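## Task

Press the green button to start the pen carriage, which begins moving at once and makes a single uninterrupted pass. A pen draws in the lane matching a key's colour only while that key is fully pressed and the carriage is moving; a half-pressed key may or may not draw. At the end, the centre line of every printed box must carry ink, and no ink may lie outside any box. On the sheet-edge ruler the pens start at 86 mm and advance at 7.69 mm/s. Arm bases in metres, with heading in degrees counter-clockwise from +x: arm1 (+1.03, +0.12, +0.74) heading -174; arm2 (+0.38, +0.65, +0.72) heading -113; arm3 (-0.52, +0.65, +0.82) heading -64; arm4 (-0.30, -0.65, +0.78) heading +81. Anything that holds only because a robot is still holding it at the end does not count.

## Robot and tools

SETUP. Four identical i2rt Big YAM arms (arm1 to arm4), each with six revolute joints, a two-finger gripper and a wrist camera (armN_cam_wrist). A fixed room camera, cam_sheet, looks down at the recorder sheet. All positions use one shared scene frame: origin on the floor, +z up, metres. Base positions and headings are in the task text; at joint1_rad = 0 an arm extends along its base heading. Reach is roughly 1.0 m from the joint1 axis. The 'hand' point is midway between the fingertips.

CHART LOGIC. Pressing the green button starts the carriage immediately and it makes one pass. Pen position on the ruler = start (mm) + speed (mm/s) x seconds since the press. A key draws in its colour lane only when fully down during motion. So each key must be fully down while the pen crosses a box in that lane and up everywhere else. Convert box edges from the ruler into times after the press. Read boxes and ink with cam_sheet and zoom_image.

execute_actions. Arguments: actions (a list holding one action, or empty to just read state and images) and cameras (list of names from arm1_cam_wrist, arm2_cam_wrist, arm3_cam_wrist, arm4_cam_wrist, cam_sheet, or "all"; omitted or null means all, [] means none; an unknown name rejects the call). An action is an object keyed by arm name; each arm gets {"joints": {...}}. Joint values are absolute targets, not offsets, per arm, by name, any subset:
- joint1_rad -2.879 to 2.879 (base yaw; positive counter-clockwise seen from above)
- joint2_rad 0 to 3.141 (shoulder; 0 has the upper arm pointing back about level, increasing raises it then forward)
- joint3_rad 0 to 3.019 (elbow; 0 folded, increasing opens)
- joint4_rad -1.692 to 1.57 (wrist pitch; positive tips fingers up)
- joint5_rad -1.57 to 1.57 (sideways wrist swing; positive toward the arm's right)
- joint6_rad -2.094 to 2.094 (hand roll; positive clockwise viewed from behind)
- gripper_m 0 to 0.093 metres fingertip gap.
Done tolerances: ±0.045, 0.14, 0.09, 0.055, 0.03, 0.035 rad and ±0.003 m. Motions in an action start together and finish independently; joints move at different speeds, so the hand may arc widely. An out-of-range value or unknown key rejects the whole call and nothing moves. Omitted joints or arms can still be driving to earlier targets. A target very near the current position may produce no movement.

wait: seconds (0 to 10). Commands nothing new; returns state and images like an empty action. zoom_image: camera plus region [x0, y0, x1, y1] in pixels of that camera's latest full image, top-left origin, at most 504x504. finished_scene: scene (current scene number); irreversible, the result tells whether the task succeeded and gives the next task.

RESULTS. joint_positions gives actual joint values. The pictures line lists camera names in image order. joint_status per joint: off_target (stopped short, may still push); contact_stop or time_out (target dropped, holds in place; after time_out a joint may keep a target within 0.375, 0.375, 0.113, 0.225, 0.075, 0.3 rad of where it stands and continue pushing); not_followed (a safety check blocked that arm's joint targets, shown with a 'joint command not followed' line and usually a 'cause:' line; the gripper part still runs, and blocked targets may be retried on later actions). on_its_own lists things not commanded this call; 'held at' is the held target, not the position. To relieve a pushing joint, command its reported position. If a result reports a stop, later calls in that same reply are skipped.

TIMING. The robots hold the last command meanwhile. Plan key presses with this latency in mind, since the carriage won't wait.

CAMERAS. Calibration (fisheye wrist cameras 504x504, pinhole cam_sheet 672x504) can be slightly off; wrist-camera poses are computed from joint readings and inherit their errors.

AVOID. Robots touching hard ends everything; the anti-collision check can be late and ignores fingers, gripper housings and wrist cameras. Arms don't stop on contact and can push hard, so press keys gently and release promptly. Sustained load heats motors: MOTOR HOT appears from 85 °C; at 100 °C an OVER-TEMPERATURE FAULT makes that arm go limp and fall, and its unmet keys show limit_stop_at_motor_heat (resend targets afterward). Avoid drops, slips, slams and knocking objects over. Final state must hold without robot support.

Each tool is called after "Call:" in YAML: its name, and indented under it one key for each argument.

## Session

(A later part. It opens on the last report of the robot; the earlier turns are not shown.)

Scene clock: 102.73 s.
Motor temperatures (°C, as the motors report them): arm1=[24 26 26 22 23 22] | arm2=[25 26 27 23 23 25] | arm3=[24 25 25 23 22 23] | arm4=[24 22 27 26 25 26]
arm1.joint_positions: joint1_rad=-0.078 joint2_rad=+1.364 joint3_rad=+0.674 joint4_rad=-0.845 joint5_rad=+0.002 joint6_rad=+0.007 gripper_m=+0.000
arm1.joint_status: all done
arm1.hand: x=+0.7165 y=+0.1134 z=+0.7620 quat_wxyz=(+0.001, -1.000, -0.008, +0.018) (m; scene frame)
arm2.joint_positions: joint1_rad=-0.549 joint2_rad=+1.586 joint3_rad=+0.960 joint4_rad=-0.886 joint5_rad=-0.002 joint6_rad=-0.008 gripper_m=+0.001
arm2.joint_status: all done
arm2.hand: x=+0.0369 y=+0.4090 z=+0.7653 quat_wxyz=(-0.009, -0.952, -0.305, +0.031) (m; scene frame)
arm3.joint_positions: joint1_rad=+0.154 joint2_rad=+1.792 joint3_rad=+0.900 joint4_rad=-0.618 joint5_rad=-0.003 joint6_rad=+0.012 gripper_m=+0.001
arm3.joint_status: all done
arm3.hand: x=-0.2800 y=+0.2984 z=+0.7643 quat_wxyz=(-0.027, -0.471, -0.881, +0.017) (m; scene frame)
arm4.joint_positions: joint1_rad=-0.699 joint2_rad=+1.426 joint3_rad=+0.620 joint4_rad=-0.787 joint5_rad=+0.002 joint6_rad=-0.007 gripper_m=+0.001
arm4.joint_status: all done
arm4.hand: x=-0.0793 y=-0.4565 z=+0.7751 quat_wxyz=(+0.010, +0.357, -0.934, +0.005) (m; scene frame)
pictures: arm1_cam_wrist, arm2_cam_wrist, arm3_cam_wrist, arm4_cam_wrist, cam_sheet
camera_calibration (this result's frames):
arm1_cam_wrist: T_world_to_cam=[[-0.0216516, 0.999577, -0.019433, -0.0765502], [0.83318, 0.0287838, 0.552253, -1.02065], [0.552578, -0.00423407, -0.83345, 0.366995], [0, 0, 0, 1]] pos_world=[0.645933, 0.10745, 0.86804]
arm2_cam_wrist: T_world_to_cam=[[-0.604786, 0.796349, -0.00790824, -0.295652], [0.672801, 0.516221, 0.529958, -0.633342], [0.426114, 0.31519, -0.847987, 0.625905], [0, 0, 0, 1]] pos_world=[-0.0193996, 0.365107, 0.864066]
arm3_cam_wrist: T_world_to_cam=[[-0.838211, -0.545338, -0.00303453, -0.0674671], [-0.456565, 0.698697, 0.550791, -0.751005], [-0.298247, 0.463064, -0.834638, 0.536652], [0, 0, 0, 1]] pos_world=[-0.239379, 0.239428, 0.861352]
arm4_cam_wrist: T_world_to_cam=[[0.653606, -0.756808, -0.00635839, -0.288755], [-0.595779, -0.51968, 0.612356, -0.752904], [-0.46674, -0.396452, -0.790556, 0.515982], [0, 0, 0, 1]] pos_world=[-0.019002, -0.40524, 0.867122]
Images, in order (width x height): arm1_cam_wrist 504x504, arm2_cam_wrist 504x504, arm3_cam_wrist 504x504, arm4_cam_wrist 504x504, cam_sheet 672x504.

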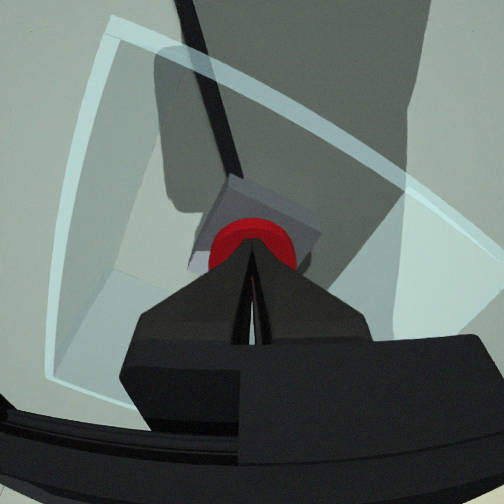

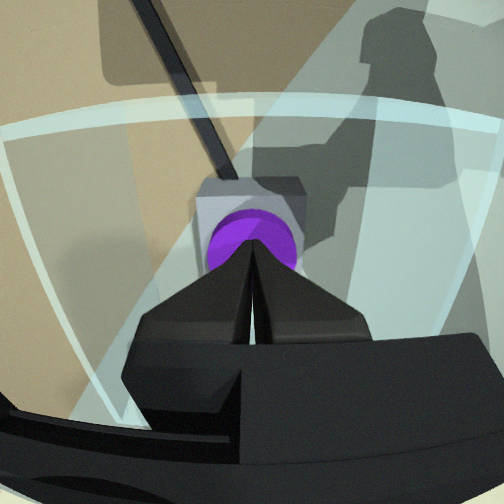

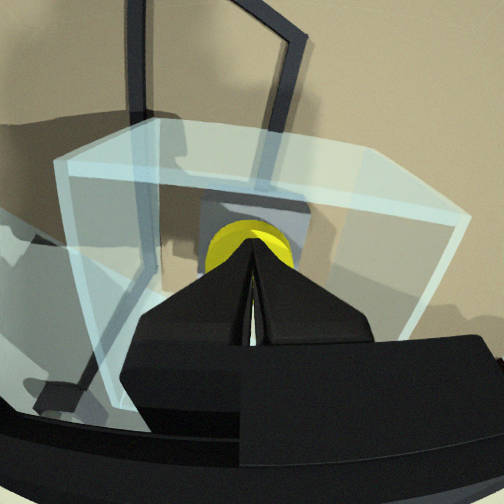

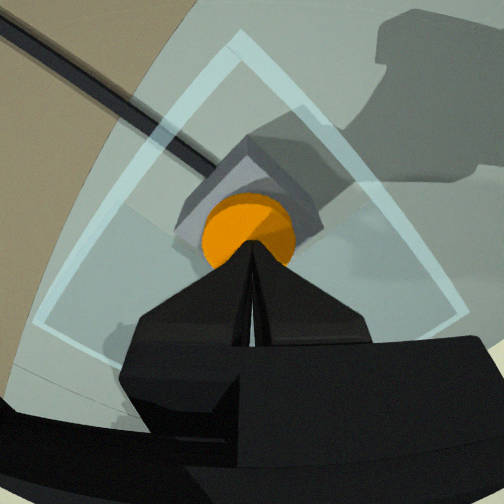

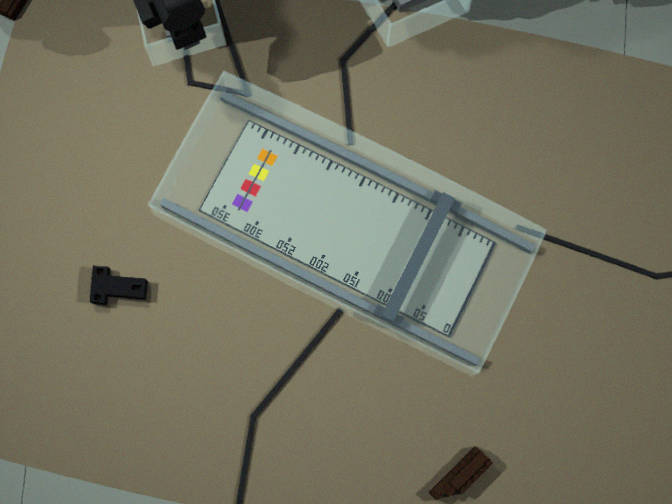

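Call:
execute_actions:
  actions:
    - {"arm1":{"joints":{"joint2_rad":1.24,"joint3_rad":0.68,"joint4_rad":-0.885}},"arm2":{"joints":{"joint2_rad":1.49,"joint3_rad":0.98,"joint4_rad":-0.93}},"arm3":{"joints":{"joint2_rad":1.69,"joint3_rad":0.915,"joint4_rad":-0.68}},"arm4":{"joints":{"joint2_rad":1.34}}}

Call:
execute_actions:
  actions:
    - {"arm1":{"joints":{"joint2_rad":1.41}},"arm2":{"joints":{"joint2_rad":1.64}},"arm3":{"joints":{"joint2_rad":1.84}},"arm4":{"joints":{"joint2_rad":1.52}}}

Call:
execute_actions:
  actions:
    - {"arm1":{"joints":{"joint2_rad":1.24}},"arm2":{"joints":{"joint2_rad":1.49}},"arm3":{"joints":{"joint2_rad":1.52}},"arm4":{"joints":{"joint2_rad":1.34}}}
  cameras: []

Call:
execute_actions:
  actions:
    - {"arm3":{"joints":{"joint1_rad":0.865,"joint2_rad":1.265,"joint3_rad":0.69,"joint4_rad":-0.96}}}
  cameras: ["arm3_cam_wrist"]

Scene clock: 113.43 s.
Motor temperatures (°C, as the motors report them): arm1=[24 26 25 22 23 22] | arm2=[25 26 27 23 23 25] | arm3=[24 25 24 23 22 23] | arm4=[24 22 26 25 25 26]
arm1.joint_positions: joint1_rad=-0.078 joint2_rad=+1.234 joint3_rad=+0.677 joint4_rad=-0.874 joint5_rad=+0.002 joint6_rad=+0.007 gripper_m=+0.000
arm1.joint_status: all done
arm1.hand: x=+0.7108 y=+0.1133 z=+0.8008 quat_wxyz=(+0.000, -0.998, -0.008, +0.070) (m; scene frame)
arm2.joint_positions: joint1_rad=-0.549 joint2_rad=+1.493 joint3_rad=+0.966 joint4_rad=-0.915 joint5_rad=-0.002 joint6_rad=-0.008 gripper_m=+0.001
arm2.joint_status: all done
arm2.hand: x=+0.0355 y=+0.4079 z=+0.8036 quat_wxyz=(-0.019, -0.950, -0.305, +0.064) (m; scene frame)
arm3.joint_positions: joint1_rad=+0.154 joint2_rad=+1.686 joint3_rad=+0.909 joint4_rad=-0.671 joint5_rad=-0.003 joint6_rad=+0.012 gripper_m=+0.001
arm3.joint_status: all done
arm3.hand: x=-0.2743 y=+0.2906 z=+0.8091 quat_wxyz=(-0.055, -0.471, -0.880, +0.031) (m; scene frame)
arm4.joint_positions: joint1_rad=-0.699 joint2_rad=+1.340 joint3_rad=+0.617 joint4_rad=-0.787 joint5_rad=+0.002 joint6_rad=-0.007 gripper_m=+0.001
arm4.joint_status: all done
arm4.hand: x=-0.0724 y=-0.4504 z=+0.7979 quat_wxyz=(-0.028, +0.356, -0.934, -0.010) (m; scene frame)
pictures: arm1_cam_wrist, arm2_cam_wrist, arm3_cam_wrist, arm4_cam_wrist, cam_sheet
camera_calibration (this result's frames):
arm1_cam_wrist: T_world_to_cam=[[-0.023748, 0.999528, -0.0195123, -0.0742074], [0.886409, 0.0300779, 0.461925, -1.00297], [0.462294, -0.0063261, -0.886704, 0.50954], [0, 0, 0, 1]] pos_world=[0.651718, 0.107563, 0.913658]
arm2_cam_wrist: T_world_to_cam=[[-0.605335, 0.795953, -0.00530519, -0.297208], [0.7011, 0.536329, 0.469904, -0.613028], [0.376867, 0.28073, -0.882702, 0.703071], [0, 0, 0, 1]] pos_world=[-0.0150809, 0.367976, 0.907089]
arm3_cam_wrist: T_world_to_cam=[[-0.83782, -0.545928, -0.00446569, -0.0653362], [-0.475526, 0.72571, 0.497213, -0.737388], [-0.268201, 0.418698, -0.867617, 0.627232], [0, 0, 0, 1]] pos_world=[-0.237163, 0.23684, 0.910544]
arm4_cam_wrist: T_world_to_cam=[[0.654019, -0.756444, -0.00719162, -0.28766], [-0.63173, -0.551372, 0.544891, -0.722758], [-0.416145, -0.351825, -0.838476, 0.601621], [0, 0, 0, 1]] pos_world=[-0.0180912, -0.404442, 0.8962]
Images, in order (width x height): arm1_cam_wrist 504x504, arm2_cam_wrist 504x504, arm3_cam_wrist 504x504, arm4_cam_wrist 504x504, cam_sheet 672x504.

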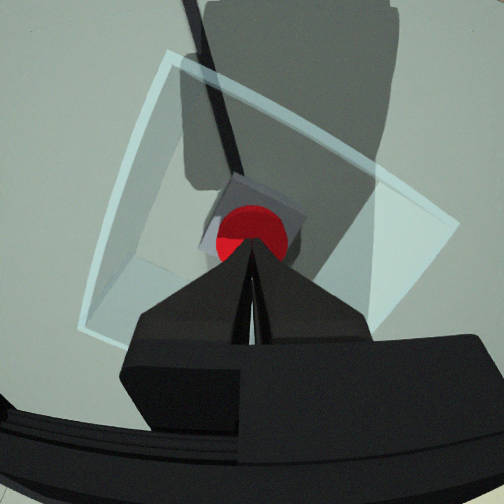

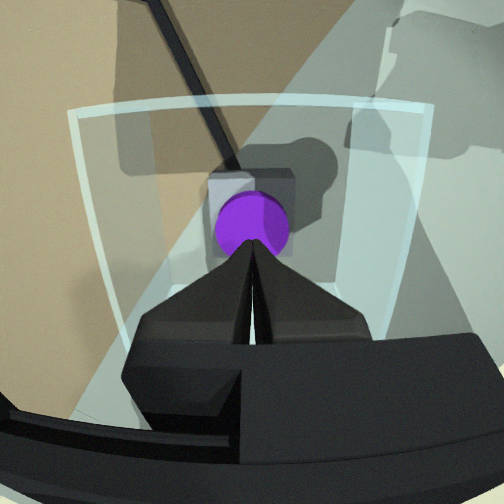

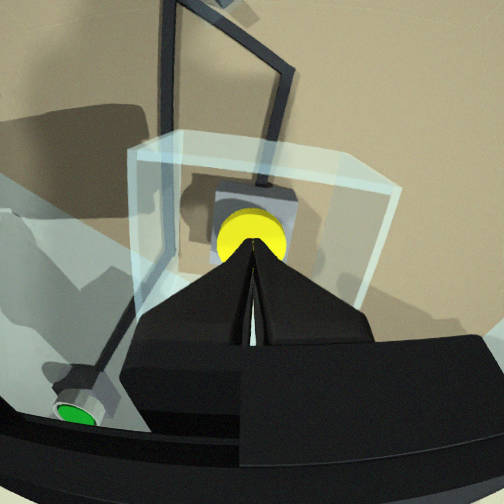

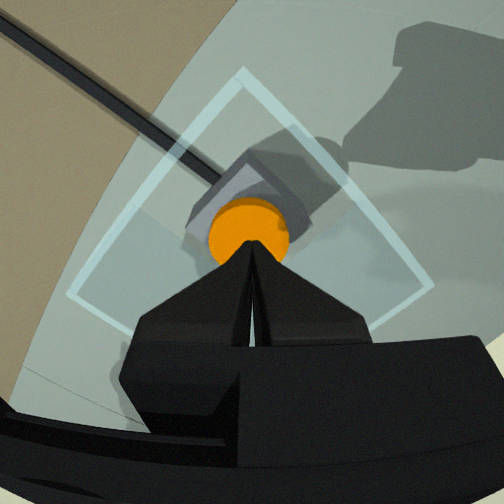

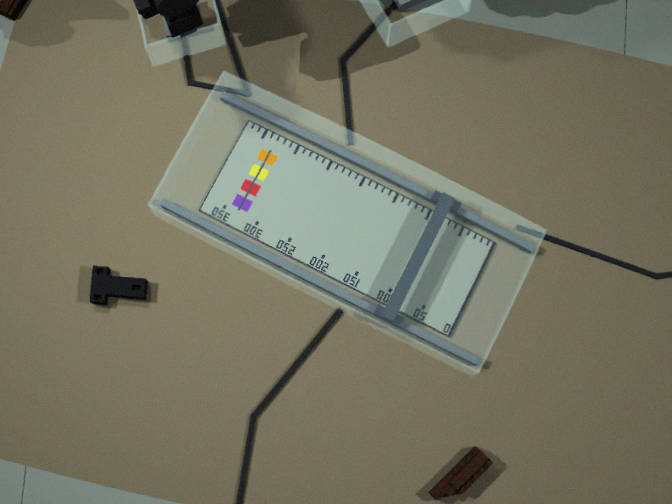

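Scene clock: 114.30 s.
Motor temperatures (°C, as the motors report them): arm1=[24 26 25 22 23 22] | arm2=[25 26 27 23 23 25] | arm3=[24 25 25 23 22 23] | arm4=[24 22 26 25 25 26]
arm1.joint_positions: joint1_rad=-0.078 joint2_rad=+1.377 joint3_rad=+0.690 joint4_rad=-0.878 joint5_rad=+0.002 joint6_rad=+0.007 gripper_m=+0.000
arm1.joint_status: all done
arm1.hand: x=+0.7180 y=+0.1135 z=+0.7629 quat_wxyz=(+0.001, -1.000, -0.008, +0.003) (m; scene frame)
arm2.joint_positions: joint1_rad=-0.549 joint2_rad=+1.594 joint3_rad=+0.979 joint4_rad=-0.921 joint5_rad=-0.002 joint6_rad=-0.008 gripper_m=+0.001
arm2.joint_status: all done
arm2.hand: x=+0.0373 y=+0.4093 z=+0.7676 quat_wxyz=(-0.005, -0.952, -0.305, +0.019) (m; scene frame)
arm3.joint_positions: joint1_rad=+0.154 joint2_rad=+1.800 joint3_rad=+0.920 joint4_rad=-0.676 joint5_rad=-0.003 joint6_rad=+0.011 gripper_m=+0.001
arm3.joint_status: all done
arm3.hand: x=-0.2825 y=+0.3020 z=+0.7660 quat_wxyz=(-0.007, -0.471, -0.882, +0.006) (m; scene frame)
arm4.joint_positions: joint1_rad=-0.699 joint2_rad=+1.447 joint3_rad=+0.637 joint4_rad=-0.795 joint5_rad=+0.002 joint6_rad=-0.007 gripper_m=+0.001
arm4.joint_status: all done
arm4.hand: x=-0.0764 y=-0.4538 z=+0.7738 quat_wxyz=(+0.016, +0.357, -0.934, +0.007) (m; scene frame)
pictures: arm1_cam_wrist, arm2_cam_wrist, arm3_cam_wrist, arm4_cam_wrist, cam_sheet
camera_calibration (this result's frames):
arm1_cam_wrist: T_world_to_cam=[[-0.0210671, 0.99959, -0.0193715, -0.0770037], [0.816606, 0.0283828, 0.576498, -1.02892], [0.576811, -0.0036737, -0.816869, 0.336785], [0, 0, 0, 1]] pos_world=[0.644341, 0.107413, 0.866789]
arm2_cam_wrist: T_world_to_cam=[[-0.604562, 0.79651, -0.00879754, -0.295001], [0.662218, 0.508709, 0.550165, -0.646992], [0.442687, 0.326783, -0.83501, 0.612282], [0, 0, 0, 1]] pos_world=[-0.0209458, 0.364019, 0.864619]
arm3_cam_wrist: T_world_to_cam=[[-0.838246, -0.545288, -0.00199607, -0.0683702], [-0.442375, 0.677894, 0.587166, -0.773163], [-0.318821, 0.493073, -0.809464, 0.501529], [0, 0, 0, 1]] pos_world=[-0.239441, 0.239551, 0.859808]
arm4_cam_wrist: T_world_to_cam=[[0.653538, -0.756865, -0.00661298, -0.288492], [-0.589977, -0.514868, 0.621963, -0.753879], [-0.474146, -0.402575, -0.783019, 0.508166], [0, 0, 0, 1]] pos_world=[-0.015286, -0.401923, 0.864881]
Images, in order (width x height): arm1_cam_wrist 504x504, arm2_cam_wrist 504x504, arm3_cam_wrist 504x504, arm4_cam_wrist 504x504, cam_sheet 672x504.

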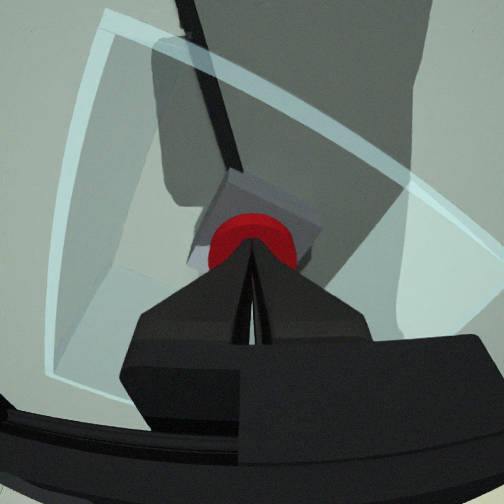

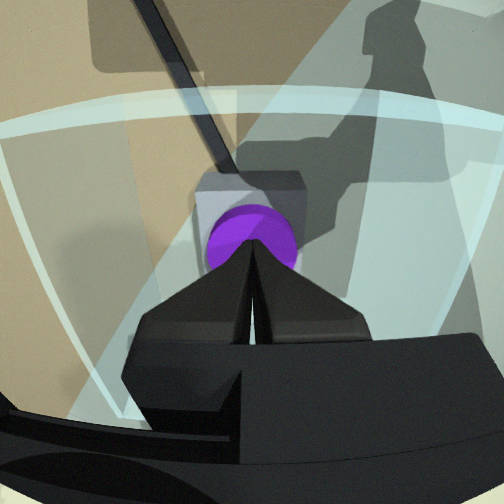

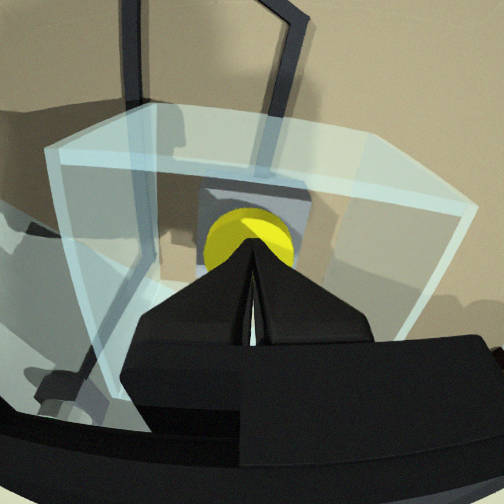

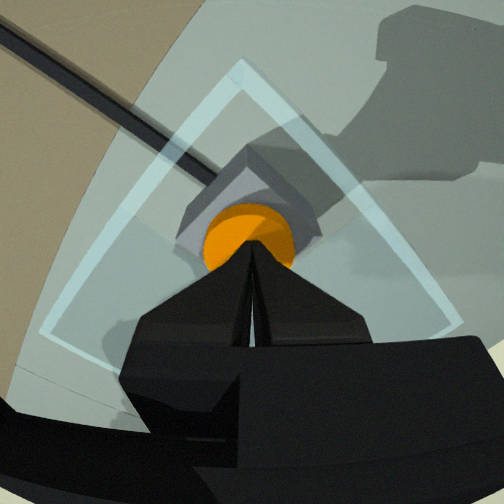

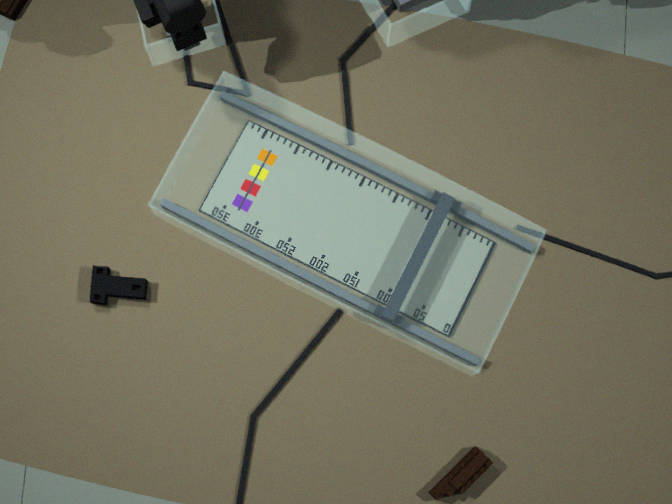

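Scene clock: 115.50 s.
Motor temperatures (°C, as the motors report them): arm1=[24 26 25 22 23 22] | arm2=[25 26 27 23 23 25] | arm3=[24 25 25 23 22 23] | arm4=[24 22 26 25 25 26]
arm1.joint_positions: joint1_rad=-0.078 joint2_rad=+1.234 joint3_rad=+0.678 joint4_rad=-0.878 joint5_rad=+0.002 joint6_rad=+0.007 gripper_m=+0.000
arm1.joint_status: all done
arm1.hand: x=+0.7113 y=+0.1133 z=+0.8012 quat_wxyz=(+0.000, -0.998, -0.008, +0.069) (m; scene frame)
arm2.joint_positions: joint1_rad=-0.549 joint2_rad=+1.490 joint3_rad=+0.979 joint4_rad=-0.921 joint5_rad=-0.002 joint6_rad=-0.008 gripper_m=+0.001
arm2.joint_status: all done
arm2.hand: x=+0.0317 y=+0.4052 z=+0.8094 quat_wxyz=(-0.021, -0.950, -0.304, +0.069) (m; scene frame)
arm3.joint_positions: joint1_rad=+0.154 joint2_rad=+1.500 joint3_rad=+0.912 joint4_rad=-0.676 joint5_rad=-0.003 joint6_rad=+0.011 gripper_m=+0.001
arm3.joint_status: all done
arm3.hand: x=-0.2629 y=+0.2750 z=+0.8890 quat_wxyz=(-0.136, -0.465, -0.872, +0.073) (m; scene frame)
arm4.joint_positions: joint1_rad=-0.699 joint2_rad=+1.339 joint3_rad=+0.617 joint4_rad=-0.787 joint5_rad=+0.002 joint6_rad=-0.007 gripper_m=+0.001
arm4.joint_status: all done
arm4.hand: x=-0.0725 y=-0.4504 z=+0.7984 quat_wxyz=(-0.029, +0.356, -0.934, -0.010) (m; scene frame)
pictures: none
No camera images: the call's "cameras" was empty. Leave "cameras" out to get every camera's image.

Scene clock: 116.80 s.
Motor temperatures (°C, as the motors report them): arm1=[24 26 25 22 23 22] | arm2=[25 26 27 23 23 25] | arm3=[24 25 25 23 22 23] | arm4=[24 22 26 25 25 26]
arm1.joint_positions: joint1_rad=-0.078 joint2_rad=+1.234 joint3_rad=+0.678 joint4_rad=-0.878 joint5_rad=+0.002 joint6_rad=+0.007 gripper_m=+0.000
arm1.joint_status: not commanded
arm1.hand: x=+0.7113 y=+0.1133 z=+0.8012 quat_wxyz=(+0.000, -0.998, -0.008, +0.069) (m; scene frame)
arm2.joint_positions: joint1_rad=-0.549 joint2_rad=+1.490 joint3_rad=+0.979 joint4_rad=-0.921 joint5_rad=-0.002 joint6_rad=-0.008 gripper_m=+0.001
arm2.joint_status: not commanded
arm2.hand: x=+0.0317 y=+0.4052 z=+0.8094 quat_wxyz=(-0.021, -0.950, -0.304, +0.069) (m; scene frame)
arm3.joint_positions: joint1_rad=+0.863 joint2_rad=+1.263 joint3_rad=+0.694 joint4_rad=-0.949 joint5_rad=-0.001 joint6_rad=+0.010 gripper_m=+0.001
arm3.joint_status: all done
arm3.hand: x=-0.2235 y=+0.5709 z=+0.8810 quat_wxyz=(-0.025, -0.135, -0.990, +0.007) (m; scene frame)
arm4.joint_positions: joint1_rad=-0.699 joint2_rad=+1.339 joint3_rad=+0.617 joint4_rad=-0.787 joint5_rad=+0.002 joint6_rad=-0.007 gripper_m=+0.001
arm4.joint_status: not commanded
arm4.hand: x=-0.0725 y=-0.4504 z=+0.7984 quat_wxyz=(-0.029, +0.356, -0.934, -0.010) (m; scene frame)
pictures: arm3_cam_wrist
camera_calibration (this result's frames):
arm3_cam_wrist: T_world_to_cam=[[-0.279365, -0.960185, -0.000730277, 0.488631], [-0.795114, 0.230911, 0.56078, -0.797278], [-0.538284, 0.157243, -0.827965, 0.639806], [0, 0, 0, 1]] pos_world=[-0.153023, 0.552672, 0.977191]
Images, in order (width x height): arm3_cam_wrist 504x504.

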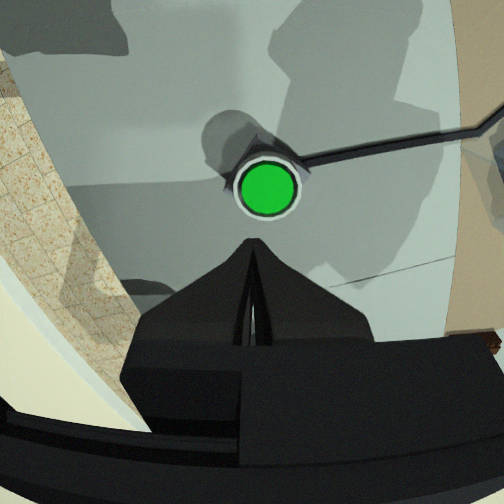

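Call:
execute_actions:
  actions:
    - {"arm3":{"joints":{"joint1_rad":0.825,"joint2_rad":1.43,"joint3_rad":0.615,"joint4_rad":-0.735}}}
  cameras: ["arm3_cam_wrist","arm2_cam_wrist"]

Scene clock: 122.77 s.
Motor temperatures (°C, as the motors report them): arm1=[24 26 25 22 23 22] | arm2=[25 26 28 23 23 25] | arm3=[24 25 25 23 22 23] | arm4=[24 22 26 25 25 26]
arm1.joint_positions: joint1_rad=-0.078 joint2_rad=+1.234 joint3_rad=+0.678 joint4_rad=-0.878 joint5_rad=+0.002 joint6_rad=+0.007 gripper_m=+0.000
arm1.joint_status: not commanded
arm1.hand: x=+0.7113 y=+0.1133 z=+0.8012 quat_wxyz=(+0.000, -0.998, -0.008, +0.069) (m; scene frame)
arm2.joint_positions: joint1_rad=-0.549 joint2_rad=+1.490 joint3_rad=+0.979 joint4_rad=-0.921 joint5_rad=-0.002 joint6_rad=-0.008 gripper_m=+0.001
arm2.joint_status: not commanded
arm2.hand: x=+0.0317 y=+0.4052 z=+0.8094 quat_wxyz=(-0.021, -0.950, -0.304, +0.069) (m; scene frame)
arm3.joint_positions: joint1_rad=+0.830 joint2_rad=+1.435 joint3_rad=+0.615 joint4_rad=-0.747 joint5_rad=-0.001 joint6_rad=+0.010 gripper_m=+0.001
arm3.joint_status: all done
arm3.hand: x=-0.2338 y=+0.5629 z=+0.8101 quat_wxyz=(+0.000, -0.152, -0.988, +0.003) (m; scene frame)
arm4.joint_positions: joint1_rad=-0.699 joint2_rad=+1.339 joint3_rad=+0.617 joint4_rad=-0.787 joint5_rad=+0.002 joint6_rad=-0.007 gripper_m=+0.001
arm4.joint_status: not commanded
arm4.hand: x=-0.0725 y=-0.4504 z=+0.7984 quat_wxyz=(-0.029, +0.356, -0.934, -0.010) (m; scene frame)
pictures: arm2_cam_wrist, arm3_cam_wrist
camera_calibration (this result's frames):
arm2_cam_wrist: T_world_to_cam=[[-0.605406, 0.795902, -0.00490079, -0.297637], [0.705148, 0.539209, 0.460456, -0.605352], [0.369121, 0.275307, -0.887669, 0.716798], [0, 0, 0, 1]] pos_world=[-0.0179134, 0.365961, 0.913558]
arm3_cam_wrist: T_world_to_cam=[[-0.311435, -0.950267, 0.000458265, 0.4639], [-0.759472, 0.249195, 0.60092, -0.798367], [-0.571149, 0.1868, -0.799309, 0.529241], [0, 0, 0, 1]] pos_world=[-0.159587, 0.540916, 0.902569]
Images, in order (width x height): arm2_cam_wrist 504x504, arm3_cam_wrist 504x504.

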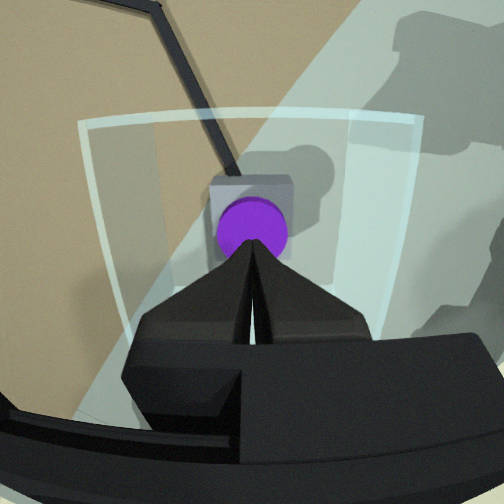

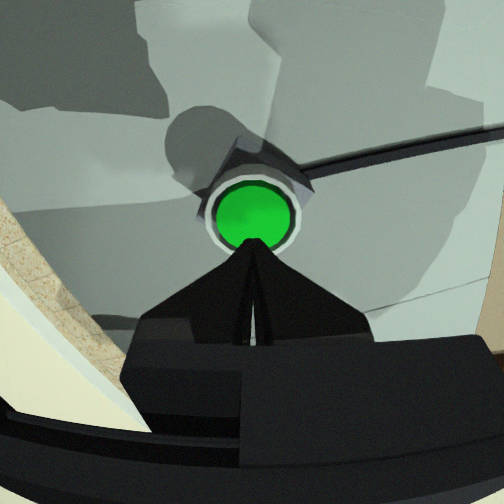

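Call:
execute_actions:
  actions:
    - {"arm3":{"joints":{"joint2_rad":1.505,"joint3_rad":0.61,"joint4_rad":-0.645}}}
  cameras: ["arm3_cam_wrist","cam_sheet"]

Scene clock: 127.27 s.
Motor temperatures (°C, as the motors report them): arm1=[24 26 26 22 23 22] | arm2=[25 26 28 23 23 25] | arm3=[24 25 25 23 22 23] | arm4=[24 22 26 25 25 26]
arm1.joint_positions: joint1_rad=-0.078 joint2_rad=+1.234 joint3_rad=+0.678 joint4_rad=-0.878 joint5_rad=+0.002 joint6_rad=+0.007 gripper_m=+0.000
arm1.joint_status: not commanded
arm1.hand: x=+0.7113 y=+0.1133 z=+0.8012 quat_wxyz=(+0.000, -0.998, -0.008, +0.069) (m; scene frame)
arm2.joint_positions: joint1_rad=-0.549 joint2_rad=+1.490 joint3_rad=+0.979 joint4_rad=-0.921 joint5_rad=-0.002 joint6_rad=-0.008 gripper_m=+0.001
arm2.joint_status: not commanded
arm2.hand: x=+0.0317 y=+0.4052 z=+0.8094 quat_wxyz=(-0.021, -0.950, -0.304, +0.069) (m; scene frame)
arm3.joint_positions: joint1_rad=+0.830 joint2_rad=+1.495 joint3_rad=+0.615 joint4_rad=-0.657 joint5_rad=-0.001 joint6_rad=+0.010 gripper_m=+0.001
arm3.joint_status: all done
arm3.hand: x=-0.2215 y=+0.5590 z=+0.7932 quat_wxyz=(-0.014, -0.152, -0.988, +0.006) (m; scene frame)
arm4.joint_positions: joint1_rad=-0.699 joint2_rad=+1.339 joint3_rad=+0.617 joint4_rad=-0.787 joint5_rad=+0.002 joint6_rad=-0.007 gripper_m=+0.001
arm4.joint_status: not commanded
arm4.hand: x=-0.0725 y=-0.4504 z=+0.7984 quat_wxyz=(-0.029, +0.356, -0.934, -0.010) (m; scene frame)
pictures: arm3_cam_wrist, cam_sheet
camera_calibration (this result's frames):
arm3_cam_wrist: T_world_to_cam=[[-0.311229, -0.950335, -0.000192204, 0.46467], [-0.775877, 0.253978, 0.577504, -0.765616], [-0.548773, 0.179885, -0.816388, 0.54591], [0, 0, 0, 1]] pos_world=[-0.149824, 0.537841, 0.887909]
Images, in order (width x height): arm3_cam_wrist 504x504, cam_sheet 672x504.

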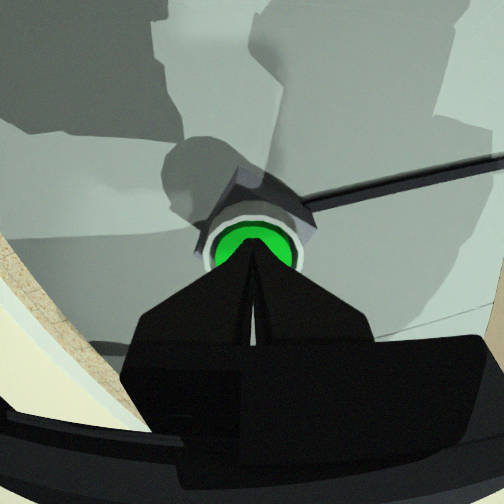

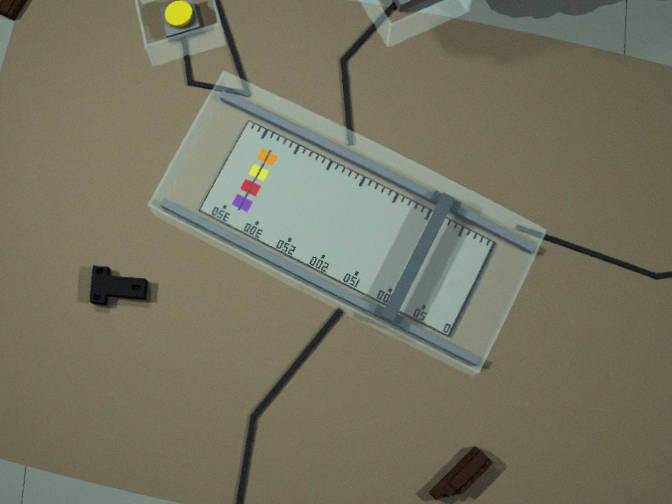

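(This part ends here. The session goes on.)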